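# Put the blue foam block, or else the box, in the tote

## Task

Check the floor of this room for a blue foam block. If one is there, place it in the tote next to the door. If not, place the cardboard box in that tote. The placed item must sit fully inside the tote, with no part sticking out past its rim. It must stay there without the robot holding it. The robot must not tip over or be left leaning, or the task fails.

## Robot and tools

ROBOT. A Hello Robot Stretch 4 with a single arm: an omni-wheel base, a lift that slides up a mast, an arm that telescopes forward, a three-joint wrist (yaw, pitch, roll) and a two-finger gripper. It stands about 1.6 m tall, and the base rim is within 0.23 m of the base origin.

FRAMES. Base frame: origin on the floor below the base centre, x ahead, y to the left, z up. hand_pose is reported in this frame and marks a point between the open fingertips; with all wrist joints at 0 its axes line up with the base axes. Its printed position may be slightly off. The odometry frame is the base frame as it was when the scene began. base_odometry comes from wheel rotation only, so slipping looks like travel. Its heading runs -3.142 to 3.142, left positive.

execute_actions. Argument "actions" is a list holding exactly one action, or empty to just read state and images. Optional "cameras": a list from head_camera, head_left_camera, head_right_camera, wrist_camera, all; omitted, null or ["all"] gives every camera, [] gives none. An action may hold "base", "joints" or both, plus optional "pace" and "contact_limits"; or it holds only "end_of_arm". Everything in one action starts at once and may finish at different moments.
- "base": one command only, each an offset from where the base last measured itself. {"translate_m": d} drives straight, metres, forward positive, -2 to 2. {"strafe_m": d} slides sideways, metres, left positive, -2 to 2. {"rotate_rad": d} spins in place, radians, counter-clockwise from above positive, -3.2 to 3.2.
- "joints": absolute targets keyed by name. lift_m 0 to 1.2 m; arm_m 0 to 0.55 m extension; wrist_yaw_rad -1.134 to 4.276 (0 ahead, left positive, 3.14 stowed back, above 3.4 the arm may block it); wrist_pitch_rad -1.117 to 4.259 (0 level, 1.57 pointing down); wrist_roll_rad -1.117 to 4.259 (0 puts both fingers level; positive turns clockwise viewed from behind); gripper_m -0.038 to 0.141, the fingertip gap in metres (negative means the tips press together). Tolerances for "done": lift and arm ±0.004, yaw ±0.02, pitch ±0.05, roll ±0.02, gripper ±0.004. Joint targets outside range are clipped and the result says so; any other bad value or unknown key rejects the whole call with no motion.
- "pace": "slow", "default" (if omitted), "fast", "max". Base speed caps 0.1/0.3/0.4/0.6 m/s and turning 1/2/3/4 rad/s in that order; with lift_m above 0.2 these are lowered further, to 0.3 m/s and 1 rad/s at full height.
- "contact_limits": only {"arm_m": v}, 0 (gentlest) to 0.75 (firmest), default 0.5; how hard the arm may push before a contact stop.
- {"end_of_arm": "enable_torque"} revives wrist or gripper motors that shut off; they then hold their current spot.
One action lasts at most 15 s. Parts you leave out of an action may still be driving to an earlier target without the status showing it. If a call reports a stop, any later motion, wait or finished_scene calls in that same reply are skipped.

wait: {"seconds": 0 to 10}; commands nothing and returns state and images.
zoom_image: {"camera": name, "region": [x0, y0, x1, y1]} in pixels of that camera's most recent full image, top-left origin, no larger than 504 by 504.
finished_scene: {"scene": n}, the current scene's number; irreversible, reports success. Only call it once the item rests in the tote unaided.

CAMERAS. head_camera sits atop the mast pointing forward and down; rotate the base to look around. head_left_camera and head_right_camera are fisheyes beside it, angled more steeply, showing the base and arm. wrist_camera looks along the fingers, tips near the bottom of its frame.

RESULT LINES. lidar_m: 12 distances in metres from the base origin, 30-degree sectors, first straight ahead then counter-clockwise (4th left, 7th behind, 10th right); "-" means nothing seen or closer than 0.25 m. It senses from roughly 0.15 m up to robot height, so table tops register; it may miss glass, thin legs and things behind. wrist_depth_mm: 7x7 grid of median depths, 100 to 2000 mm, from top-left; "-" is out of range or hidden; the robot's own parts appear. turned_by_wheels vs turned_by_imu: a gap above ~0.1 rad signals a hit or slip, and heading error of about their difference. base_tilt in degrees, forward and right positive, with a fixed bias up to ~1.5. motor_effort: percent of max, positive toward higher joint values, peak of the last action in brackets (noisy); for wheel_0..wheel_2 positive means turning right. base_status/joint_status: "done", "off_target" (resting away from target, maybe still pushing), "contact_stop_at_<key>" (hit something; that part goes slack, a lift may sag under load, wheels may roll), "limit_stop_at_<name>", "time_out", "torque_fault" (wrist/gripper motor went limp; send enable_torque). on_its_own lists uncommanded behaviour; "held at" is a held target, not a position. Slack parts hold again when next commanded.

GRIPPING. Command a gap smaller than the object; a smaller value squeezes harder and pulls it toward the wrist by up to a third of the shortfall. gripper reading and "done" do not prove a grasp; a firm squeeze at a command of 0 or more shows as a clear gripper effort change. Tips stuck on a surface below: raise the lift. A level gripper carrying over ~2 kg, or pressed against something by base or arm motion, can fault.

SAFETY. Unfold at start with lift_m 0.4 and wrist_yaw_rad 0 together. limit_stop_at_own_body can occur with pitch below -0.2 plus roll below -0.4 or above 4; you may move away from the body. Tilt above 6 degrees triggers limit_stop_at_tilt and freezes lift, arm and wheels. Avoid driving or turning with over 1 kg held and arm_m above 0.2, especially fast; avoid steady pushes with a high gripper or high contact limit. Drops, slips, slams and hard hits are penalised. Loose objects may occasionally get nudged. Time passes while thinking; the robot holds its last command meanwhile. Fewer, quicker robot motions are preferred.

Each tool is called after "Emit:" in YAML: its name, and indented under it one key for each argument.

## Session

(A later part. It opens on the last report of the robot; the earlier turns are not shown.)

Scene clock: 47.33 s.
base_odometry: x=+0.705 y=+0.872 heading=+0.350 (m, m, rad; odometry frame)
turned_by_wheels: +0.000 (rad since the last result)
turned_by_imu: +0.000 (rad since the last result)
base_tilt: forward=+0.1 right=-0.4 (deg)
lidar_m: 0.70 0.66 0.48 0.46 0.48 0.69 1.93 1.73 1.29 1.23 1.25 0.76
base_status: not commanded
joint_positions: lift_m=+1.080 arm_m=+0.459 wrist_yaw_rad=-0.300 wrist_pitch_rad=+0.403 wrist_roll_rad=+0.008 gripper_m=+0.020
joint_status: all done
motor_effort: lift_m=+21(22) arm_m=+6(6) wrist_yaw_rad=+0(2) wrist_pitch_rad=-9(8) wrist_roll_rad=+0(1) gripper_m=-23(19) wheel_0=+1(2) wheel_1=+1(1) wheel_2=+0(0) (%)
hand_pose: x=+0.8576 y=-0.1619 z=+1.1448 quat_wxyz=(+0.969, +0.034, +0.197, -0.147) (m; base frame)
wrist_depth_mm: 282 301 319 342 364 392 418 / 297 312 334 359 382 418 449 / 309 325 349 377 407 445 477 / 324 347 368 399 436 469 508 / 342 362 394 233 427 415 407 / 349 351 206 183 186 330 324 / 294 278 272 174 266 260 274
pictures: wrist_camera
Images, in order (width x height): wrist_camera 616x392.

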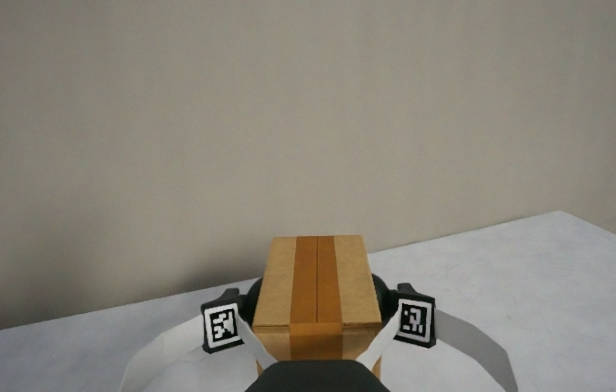

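Emit:
execute_actions:
  actions:
    - {"base":{"translate_m":-0.3},"joints":{"arm_m":0.0,"wrist_yaw_rad":0}}
  cameras: []

Emit:
execute_actions:
  actions:
    - {"base":{"rotate_rad":-3.2},"joints":{"lift_m":0.45,"wrist_pitch_rad":1.2}}

Scene clock: 50.00 s.
base_odometry: x=+0.424 y=+0.769 heading=+0.350 (m, m, rad; odometry frame)
turned_by_wheels: +0.000 (rad since the last result)
turned_by_imu: +0.000 (rad since the last result)
base_tilt: forward=+0.2 right=-0.6 (deg)
lidar_m: 1.00 0.67 0.48 0.45 0.49 0.69 1.85 1.78 1.27 1.20 1.28 1.05
base_status: done
joint_positions: lift_m=+1.080 arm_m=+0.001 wrist_yaw_rad=+0.000 wrist_pitch_rad=+0.403 wrist_roll_rad=+0.008 gripper_m=+0.020
joint_status: all done
motor_effort: lift_m=+20(21) arm_m=-6(6) wrist_yaw_rad=+1(6) wrist_pitch_rad=-9(9) wrist_roll_rad=+1(0) gripper_m=-20(21) wheel_0=-2(5) wheel_1=-2(7) wheel_2=+0(11) (%)
hand_pose: x=+0.4372 y=-0.0875 z=+1.1447 quat_wxyz=(+0.980, +0.004, +0.200, -0.001) (m; base frame)
wrist_depth_mm: 820 976 991 991 1008 1008 991 / 831 1042 1042 1042 1060 1042 1042 / 820 1138 976 960 991 946 1098 / 809 1138 1138 1160 1138 1008 1138 / 809 1160 1118 233 1205 1098 1255 / 798 1182 204 182 187 1008 1397 / 798 1008 1255 173 1430 1118 1430
pictures: none
No camera images: the call's "cameras" was empty. Leave "cameras" out to get every camera's image.

Scene clock: 53.63 s.
base_odometry: x=+0.423 y=+0.769 heading=-2.849 (m, m, rad; odometry frame)
turned_by_wheels: -3.199 (rad since the last result)
turned_by_imu: -3.149 (rad since the last result)
base_tilt: forward=-0.1 right=-0.4 (deg)
lidar_m: 1.58 1.83 1.31 1.22 1.27 1.10 1.00 0.71 0.49 0.45 0.47 0.64
base_status: done
joint_positions: lift_m=+0.450 arm_m=+0.001 wrist_yaw_rad=+0.000 wrist_pitch_rad=+1.201 wrist_roll_rad=+0.008 gripper_m=+0.020
joint_status: all done
motor_effort: lift_m=+15(21) arm_m=-6(6) wrist_yaw_rad=+0(0) wrist_pitch_rad=-5(6) wrist_roll_rad=+0(0) gripper_m=-19(22) wheel_0=+1(7) wheel_1=+4(8) wheel_2=+4(6) (%)
hand_pose: x=+0.2761 y=-0.0874 z=+0.3594 quat_wxyz=(+0.825, +0.003, +0.565, -0.002) (m; base frame)
wrist_depth_mm: 809 798 798 778 778 741 530 / 750 759 741 732 715 707 549 / 699 707 691 683 676 676 554 / 676 654 634 640 634 634 554 / 627 615 603 232 603 591 574 / 591 585 205 183 186 559 544 / 569 549 539 174 530 521 525
pictures: head_camera, head_left_camera, head_right_camera, wrist_camera
Images, in order (width x height): head_camera 420x560, head_left_camera 420x672, head_right_camera 420x672, wrist_camera 616x392.

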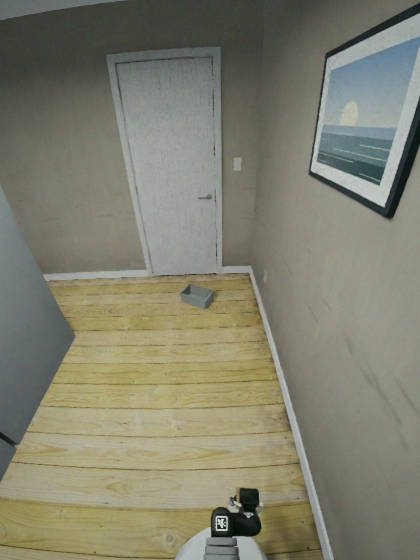

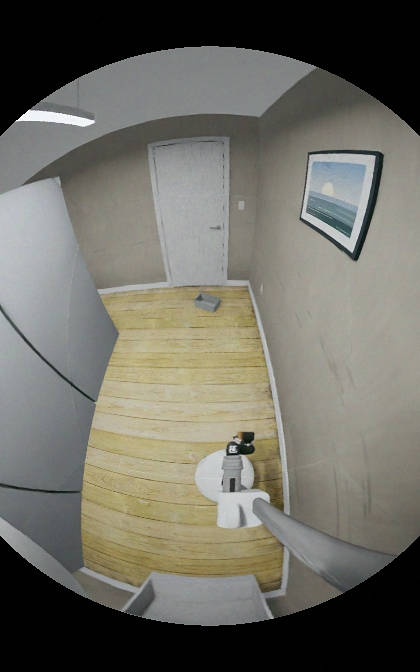

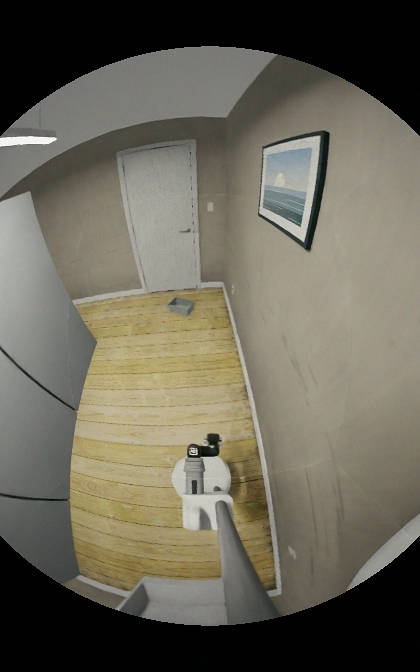

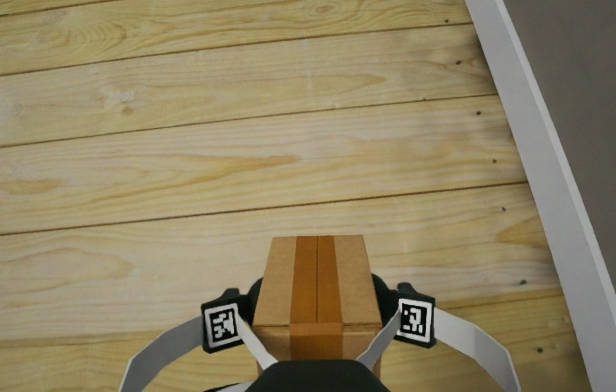

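Emit:
execute_actions:
  actions:
    - {"base":{"rotate_rad":0.13},"pace":"fast"}
  cameras: []

Emit:
execute_actions:
  actions:
    - {"base":{"translate_m":1.3},"pace":"fast"}

Scene clock: 54.50 s.
base_odometry: x=+0.424 y=+0.769 heading=-2.720 (m, m, rad; odometry frame)
turned_by_wheels: +0.130 (rad since the last result)
turned_by_imu: +0.127 (rad since the last result)
base_tilt: forward=+0.0 right=-0.5 (deg)
lidar_m: 1.78 1.62 1.26 1.22 1.31 1.03 1.02 0.63 0.46 0.44 0.48 0.77
base_status: done
joint_positions: lift_m=+0.450 arm_m=+0.001 wrist_yaw_rad=+0.000 wrist_pitch_rad=+1.201 wrist_roll_rad=+0.008 gripper_m=+0.020
joint_status: not commanded
motor_effort: lift_m=+15(15) arm_m=-6(6) wrist_yaw_rad=+2(1) wrist_pitch_rad=-3(4) wrist_roll_rad=+1(2) gripper_m=-22(19) wheel_0=+0(3) wheel_1=-2(8) wheel_2=-3(8) (%)
hand_pose: x=+0.2761 y=-0.0874 z=+0.3594 quat_wxyz=(+0.825, +0.003, +0.565, -0.002) (m; base frame)
wrist_depth_mm: 820 788 788 778 768 768 640 / 768 759 750 732 723 707 654 / 699 715 691 683 676 668 654 / 668 654 654 640 634 634 615 / 627 615 621 233 597 591 574 / 591 591 205 183 186 564 559 / 559 554 544 173 535 525 530
pictures: none
No camera images: the call's "cameras" was empty. Leave "cameras" out to get every camera's image.

Scene clock: 59.03 s.
base_odometry: x=-0.762 y=+0.236 heading=-2.719 (m, m, rad; odometry frame)
turned_by_wheels: +0.000 (rad since the last result)
turned_by_imu: -0.003 (rad since the last result)
base_tilt: forward=+0.1 right=-0.4 (deg)
lidar_m: 0.50 1.18 1.76 1.11 1.21 1.76 1.78 0.73 0.55 0.55 0.61 0.64
base_status: done
joint_positions: lift_m=+0.450 arm_m=+0.001 wrist_yaw_rad=+0.000 wrist_pitch_rad=+1.201 wrist_roll_rad=+0.008 gripper_m=+0.020
joint_status: not commanded
motor_effort: lift_m=+15(15) arm_m=-5(6) wrist_yaw_rad=-1(1) wrist_pitch_rad=-4(4) wrist_roll_rad=+1(1) gripper_m=-21(22) wheel_0=+0(9) wheel_1=+3(8) wheel_2=-2(15) (%)
hand_pose: x=+0.2761 y=-0.0874 z=+0.3594 quat_wxyz=(+0.825, +0.003, +0.565, -0.002) (m; base frame)
wrist_depth_mm: 842 809 691 788 778 759 759 / 768 741 723 707 707 715 707 / 707 691 668 676 676 668 668 / 668 654 647 640 640 634 627 / 621 615 615 232 603 591 591 / 591 580 205 183 186 554 559 / 564 549 539 174 530 525 530
pictures: head_camera, head_left_camera, head_right_camera, wrist_camera
Images, in order (width x height): head_camera 420x560, head_left_camera 420x672, head_right_camera 420x672, wrist_camera 616x392.

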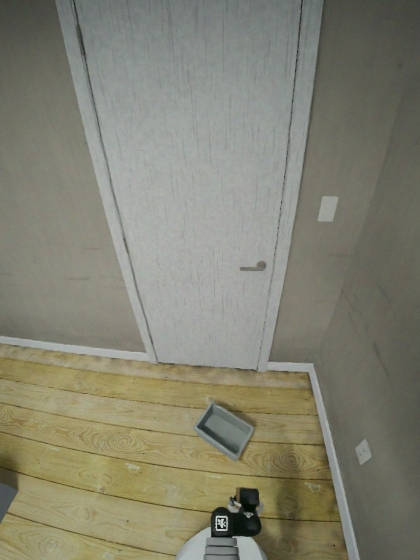

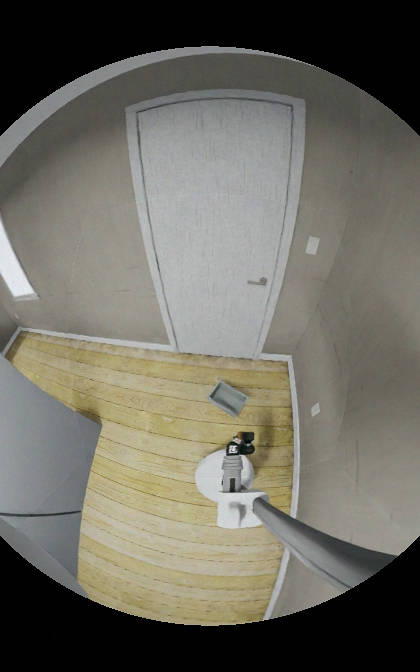

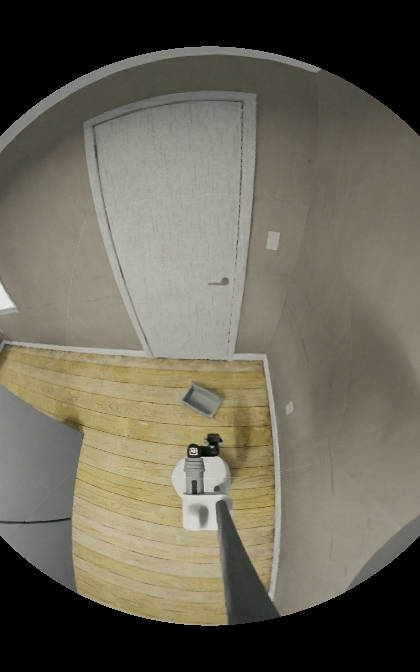

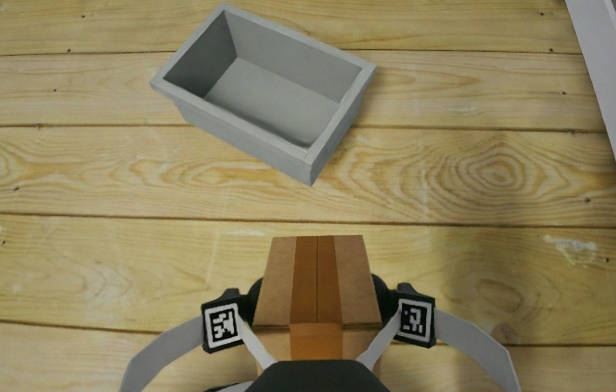

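Emit:
execute_actions:
  actions:
    - {"base":{"translate_m":0.15},"joints":{"arm_m":0.40,"wrist_yaw_rad":-0.55,"wrist_pitch_rad":1.95,"lift_m":0.40}}

Scene clock: 62.07 s.
base_odometry: x=-0.899 y=+0.175 heading=-2.719 (m, m, rad; odometry frame)
turned_by_wheels: +0.000 (rad since the last result)
turned_by_imu: -0.001 (rad since the last result)
base_tilt: forward=+0.0 right=-0.6 (deg)
lidar_m: 0.40 1.05 1.53 1.11 1.19 1.76 1.77 0.75 0.57 0.57 0.60 0.44
base_status: done
joint_positions: lift_m=+0.400 arm_m=+0.399 wrist_yaw_rad=-0.550 wrist_pitch_rad=+1.949 wrist_roll_rad=+0.008 gripper_m=+0.020
joint_status: all done
motor_effort: lift_m=+15(16) arm_m=+6(7) wrist_yaw_rad=+0(5) wrist_pitch_rad=+4(10) wrist_roll_rad=+1(1) gripper_m=-21(19) wheel_0=+1(8) wheel_1=+3(6) wheel_2=-1(11) (%)
hand_pose: x=+0.4335 y=-0.0189 z=+0.3103 quat_wxyz=(+0.540, +0.227, +0.796, -0.156) (m; base frame)
wrist_depth_mm: 462 462 452 452 449 455 459 / 484 452 484 480 473 480 473 / 508 500 504 504 492 504 504 / 539 535 484 477 469 530 530 / 580 574 569 232 559 564 559 / 621 609 205 183 186 469 525 / 654 640 661 173 418 384 392
pictures: head_camera, head_left_camera, head_right_camera, wrist_camera
Images, in order (width x height): head_camera 420x560, head_left_camera 420x672, head_right_camera 420x672, wrist_camera 616x392.

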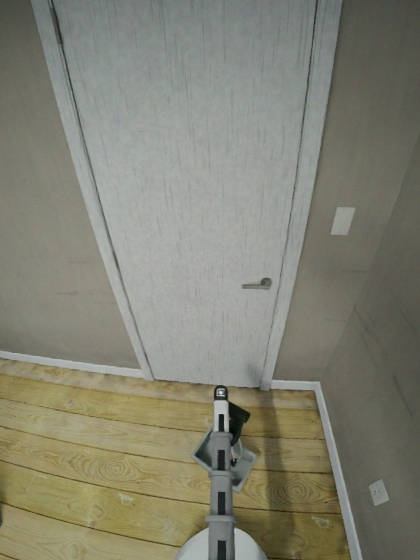

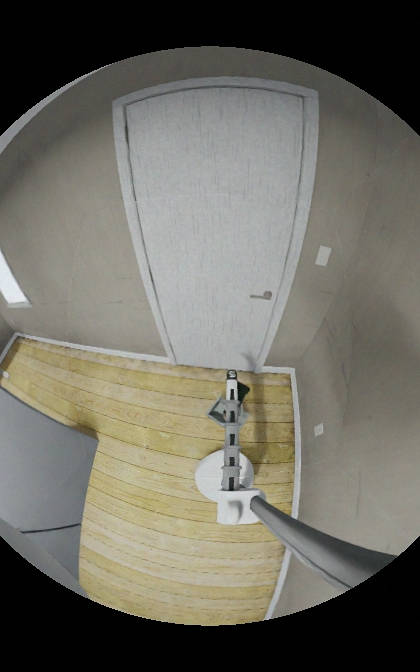

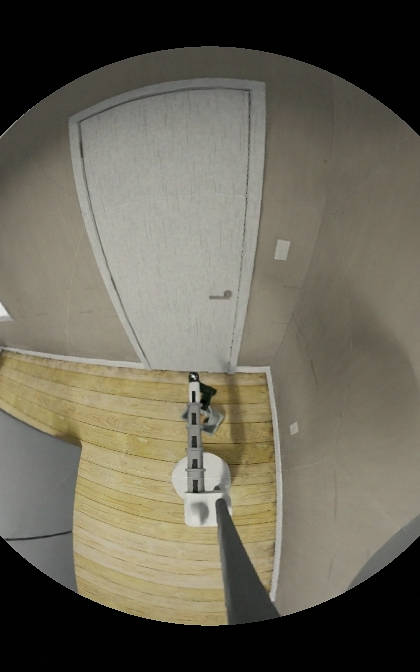

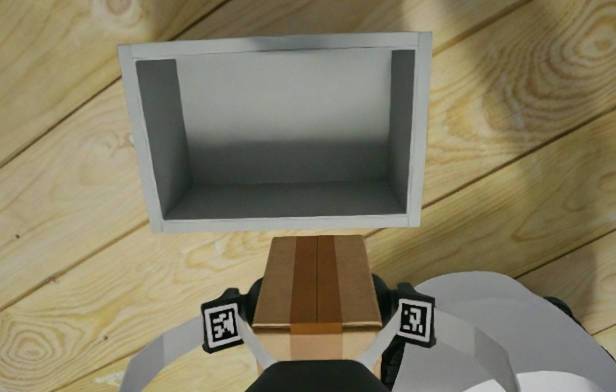

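Emit:
execute_actions:
  actions:
    - {"joints":{"arm_m":0.448,"lift_m":0.28}}
  cameras: ["wrist_camera"]

Scene clock: 64.07 s.
base_odometry: x=-0.899 y=+0.175 heading=-2.719 (m, m, rad; odometry frame)
turned_by_wheels: +0.000 (rad since the last result)
turned_by_imu: -0.001 (rad since the last result)
base_tilt: forward=+0.0 right=-0.5 (deg)
lidar_m: 0.38 1.06 1.52 1.09 1.18 1.75 1.79 0.74 0.59 0.57 0.62 0.47
base_status: not commanded
joint_positions: lift_m=+0.280 arm_m=+0.447 wrist_yaw_rad=-0.550 wrist_pitch_rad=+1.949 wrist_roll_rad=+0.008 gripper_m=+0.020
joint_status: all done
motor_effort: lift_m=+15(15) arm_m=+6(7) wrist_yaw_rad=-1(0) wrist_pitch_rad=+3(4) wrist_roll_rad=+0(1) gripper_m=-20(20) wheel_0=+1(1) wheel_1=+3(3) wheel_2=-1(1) (%)
hand_pose: x=+0.4814 y=-0.0189 z=+0.1903 quat_wxyz=(+0.540, +0.227, +0.796, -0.156) (m; base frame)
wrist_depth_mm: 349 349 349 349 349 347 347 / 373 362 359 359 357 357 364 / 389 281 384 387 382 298 382 / 413 320 404 407 404 327 402 / 439 343 424 233 404 364 430 / 466 373 206 183 186 355 459 / 496 488 496 174 488 439 445
pictures: wrist_camera
Images, in order (width x height): wrist_camera 616x392.

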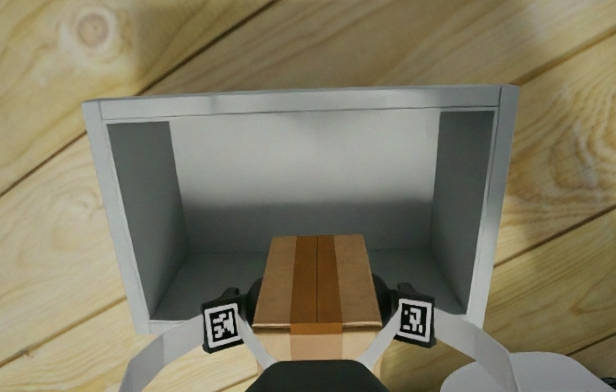

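Emit:
execute_actions:
  actions:
    - {"joints":{"lift_m":0.14}}
  cameras: ["wrist_camera"]

Scene clock: 65.90 s.
base_odometry: x=-0.899 y=+0.175 heading=-2.719 (m, m, rad; odometry frame)
turned_by_wheels: +0.000 (rad since the last result)
turned_by_imu: -0.001 (rad since the last result)
base_tilt: forward=+0.1 right=-0.4 (deg)
lidar_m: 0.40 1.02 1.53 1.10 1.20 1.79 1.79 0.76 0.58 0.57 0.61 0.35
base_status: not commanded
joint_positions: lift_m=+0.140 arm_m=+0.447 wrist_yaw_rad=-0.550 wrist_pitch_rad=+1.949 wrist_roll_rad=+0.008 gripper_m=+0.020
joint_status: all done
motor_effort: lift_m=+15(15) arm_m=+6(6) wrist_yaw_rad=+1(1) wrist_pitch_rad=+4(3) wrist_roll_rad=+1(0) gripper_m=-22(20) wheel_0=+1(1) wheel_1=+3(3) wheel_2=-1(1) (%)
hand_pose: x=+0.4814 y=-0.0189 z=+0.0503 quat_wxyz=(+0.540, +0.227, +0.796, -0.156) (m; base frame)
wrist_depth_mm: 223 221 220 220 220 220 218 / 233 233 232 231 231 229 230 / 130 125 125 124 123 122 - / 184 255 255 254 253 250 197 / 201 267 271 232 266 262 200 / 200 281 204 183 186 259 200 / 197 250 259 173 257 226 199
pictures: wrist_camera
Images, in order (width x height): wrist_camera 616x392.

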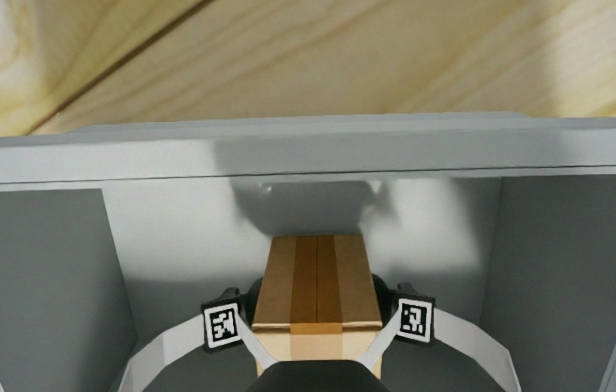

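Emit:
execute_actions:
  actions:
    - {"joints":{"lift_m":0.127},"pace":"slow"}
  cameras: ["wrist_camera"]

Emit:
execute_actions:
  actions:
    - {"joints":{"gripper_m":0.085}}
  cameras: ["wrist_camera"]

Emit:
execute_actions:
  actions:
    - {"joints":{"lift_m":0.33},"pace":"fast"}
  cameras: ["wrist_camera"]

Scene clock: 66.97 s.
base_odometry: x=-0.899 y=+0.175 heading=-2.719 (m, m, rad; odometry frame)
turned_by_wheels: +0.000 (rad since the last result)
turned_by_imu: +0.000 (rad since the last result)
base_tilt: forward=+0.1 right=-0.4 (deg)
lidar_m: 0.39 1.03 1.53 1.12 1.19 1.77 1.79 0.74 0.59 0.57 0.61 0.37
base_status: not commanded
joint_positions: lift_m=+0.128 arm_m=+0.447 wrist_yaw_rad=-0.549 wrist_pitch_rad=+1.953 wrist_roll_rad=+0.008 gripper_m=+0.020
joint_status: all done
motor_effort: lift_m=+8(14) arm_m=+5(6) wrist_yaw_rad=-1(1) wrist_pitch_rad=-9(9) wrist_roll_rad=+0(1) gripper_m=-17(20) wheel_0=+1(1) wheel_1=+3(3) wheel_2=-1(1) (%)
hand_pose: x=+0.4805 y=-0.0184 z=+0.0384 quat_wxyz=(+0.538, +0.227, +0.797, -0.155) (m; base frame)
wrist_depth_mm: 213 213 213 212 211 210 210 / 224 224 223 223 220 220 220 / 218 126 120 115 114 114 121 / 120 119 244 245 244 239 198 / 201 258 260 234 255 253 198 / 199 272 204 182 185 258 200 / 196 238 260 173 249 225 199
pictures: wrist_camera
Images, in order (width x height): wrist_camera 616x392.

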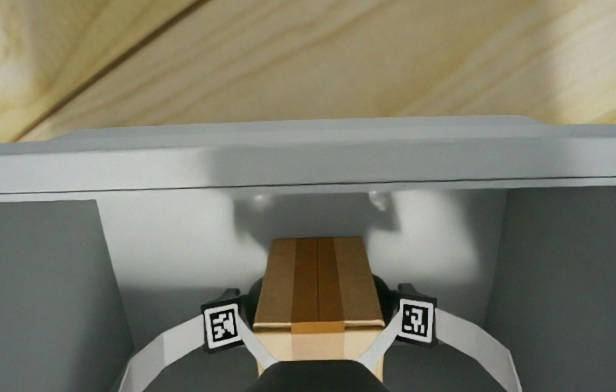

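Scene clock: 68.43 s.
base_odometry: x=-0.899 y=+0.175 heading=-2.719 (m, m, rad; odometry frame)
turned_by_wheels: +0.000 (rad since the last result)
turned_by_imu: +0.000 (rad since the last result)
base_tilt: forward=+0.1 right=-0.6 (deg)
lidar_m: 0.38 1.04 1.52 1.11 1.19 1.77 1.78 0.75 0.58 0.56 0.62 0.34
base_status: not commanded
joint_positions: lift_m=+0.127 arm_m=+0.447 wrist_yaw_rad=-0.549 wrist_pitch_rad=+1.950 wrist_roll_rad=+0.008 gripper_m=+0.085
joint_status: all done
motor_effort: lift_m=+13(13) arm_m=+5(5) wrist_yaw_rad=-4(3) wrist_pitch_rad=+0(10) wrist_roll_rad=+1(0) gripper_m=-4(16) wheel_0=+0(1) wheel_1=+3(3) wheel_2=-1(1) (%)
hand_pose: x=+0.4813 y=-0.0188 z=+0.0376 quat_wxyz=(+0.539, +0.227, +0.796, -0.155) (m; base frame)
wrist_depth_mm: 211 209 209 209 208 208 208 / 221 220 220 219 220 217 217 / 214 124 118 114 111 111 - / 117 116 116 241 239 238 200 / 202 257 257 236 251 251 198 / 200 271 204 186 193 259 200 / 198 253 265 154 250 242 200
pictures: wrist_camera
Images, in order (width x height): wrist_camera 616x392.

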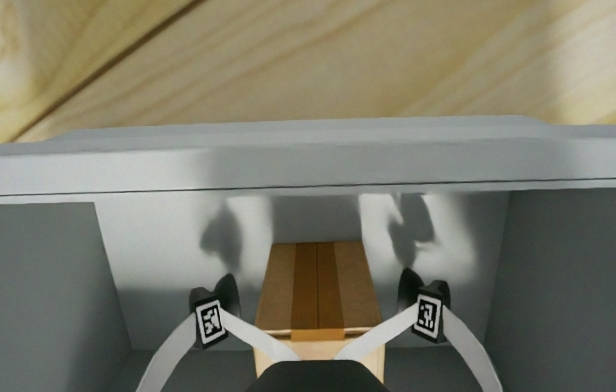

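Scene clock: 70.00 s.
base_odometry: x=-0.899 y=+0.175 heading=-2.719 (m, m, rad; odometry frame)
turned_by_wheels: +0.000 (rad since the last result)
turned_by_imu: +0.000 (rad since the last result)
base_tilt: forward=+0.1 right=-0.4 (deg)
lidar_m: 0.37 1.06 1.51 1.11 1.19 1.79 1.80 0.73 0.58 0.58 0.60 0.41
base_status: not commanded
joint_positions: lift_m=+0.330 arm_m=+0.447 wrist_yaw_rad=-0.550 wrist_pitch_rad=+1.950 wrist_roll_rad=+0.008 gripper_m=+0.085
joint_status: all done
motor_effort: lift_m=+20(22) arm_m=+5(5) wrist_yaw_rad=+0(2) wrist_pitch_rad=+1(2) wrist_roll_rad=+1(1) gripper_m=-2(3) wheel_0=+1(1) wheel_1=+3(3) wheel_2=-1(1) (%)
hand_pose: x=+0.4814 y=-0.0188 z=+0.2399 quat_wxyz=(+0.539, +0.227, +0.796, -0.156) (m; base frame)
wrist_depth_mm: 394 399 399 397 394 392 392 / 421 413 410 404 404 404 410 / 439 377 436 430 433 421 427 / 469 452 452 368 452 449 459 / 492 488 430 399 418 480 488 / 535 530 217 521 213 512 512 / 554 554 559 150 535 449 462
pictures: wrist_camera
Images, in order (width x height): wrist_camera 616x392.

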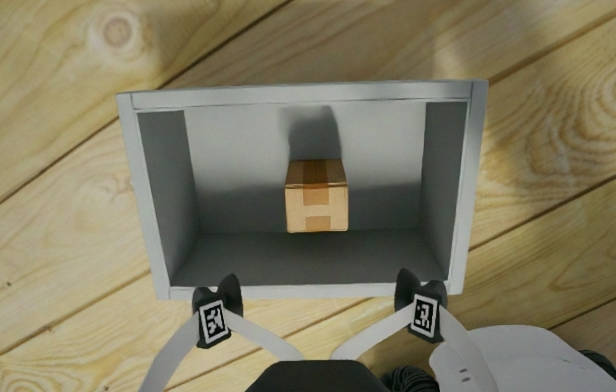

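Emit:
finished_scene:
  scene: 1

The scene is finished: the task was done.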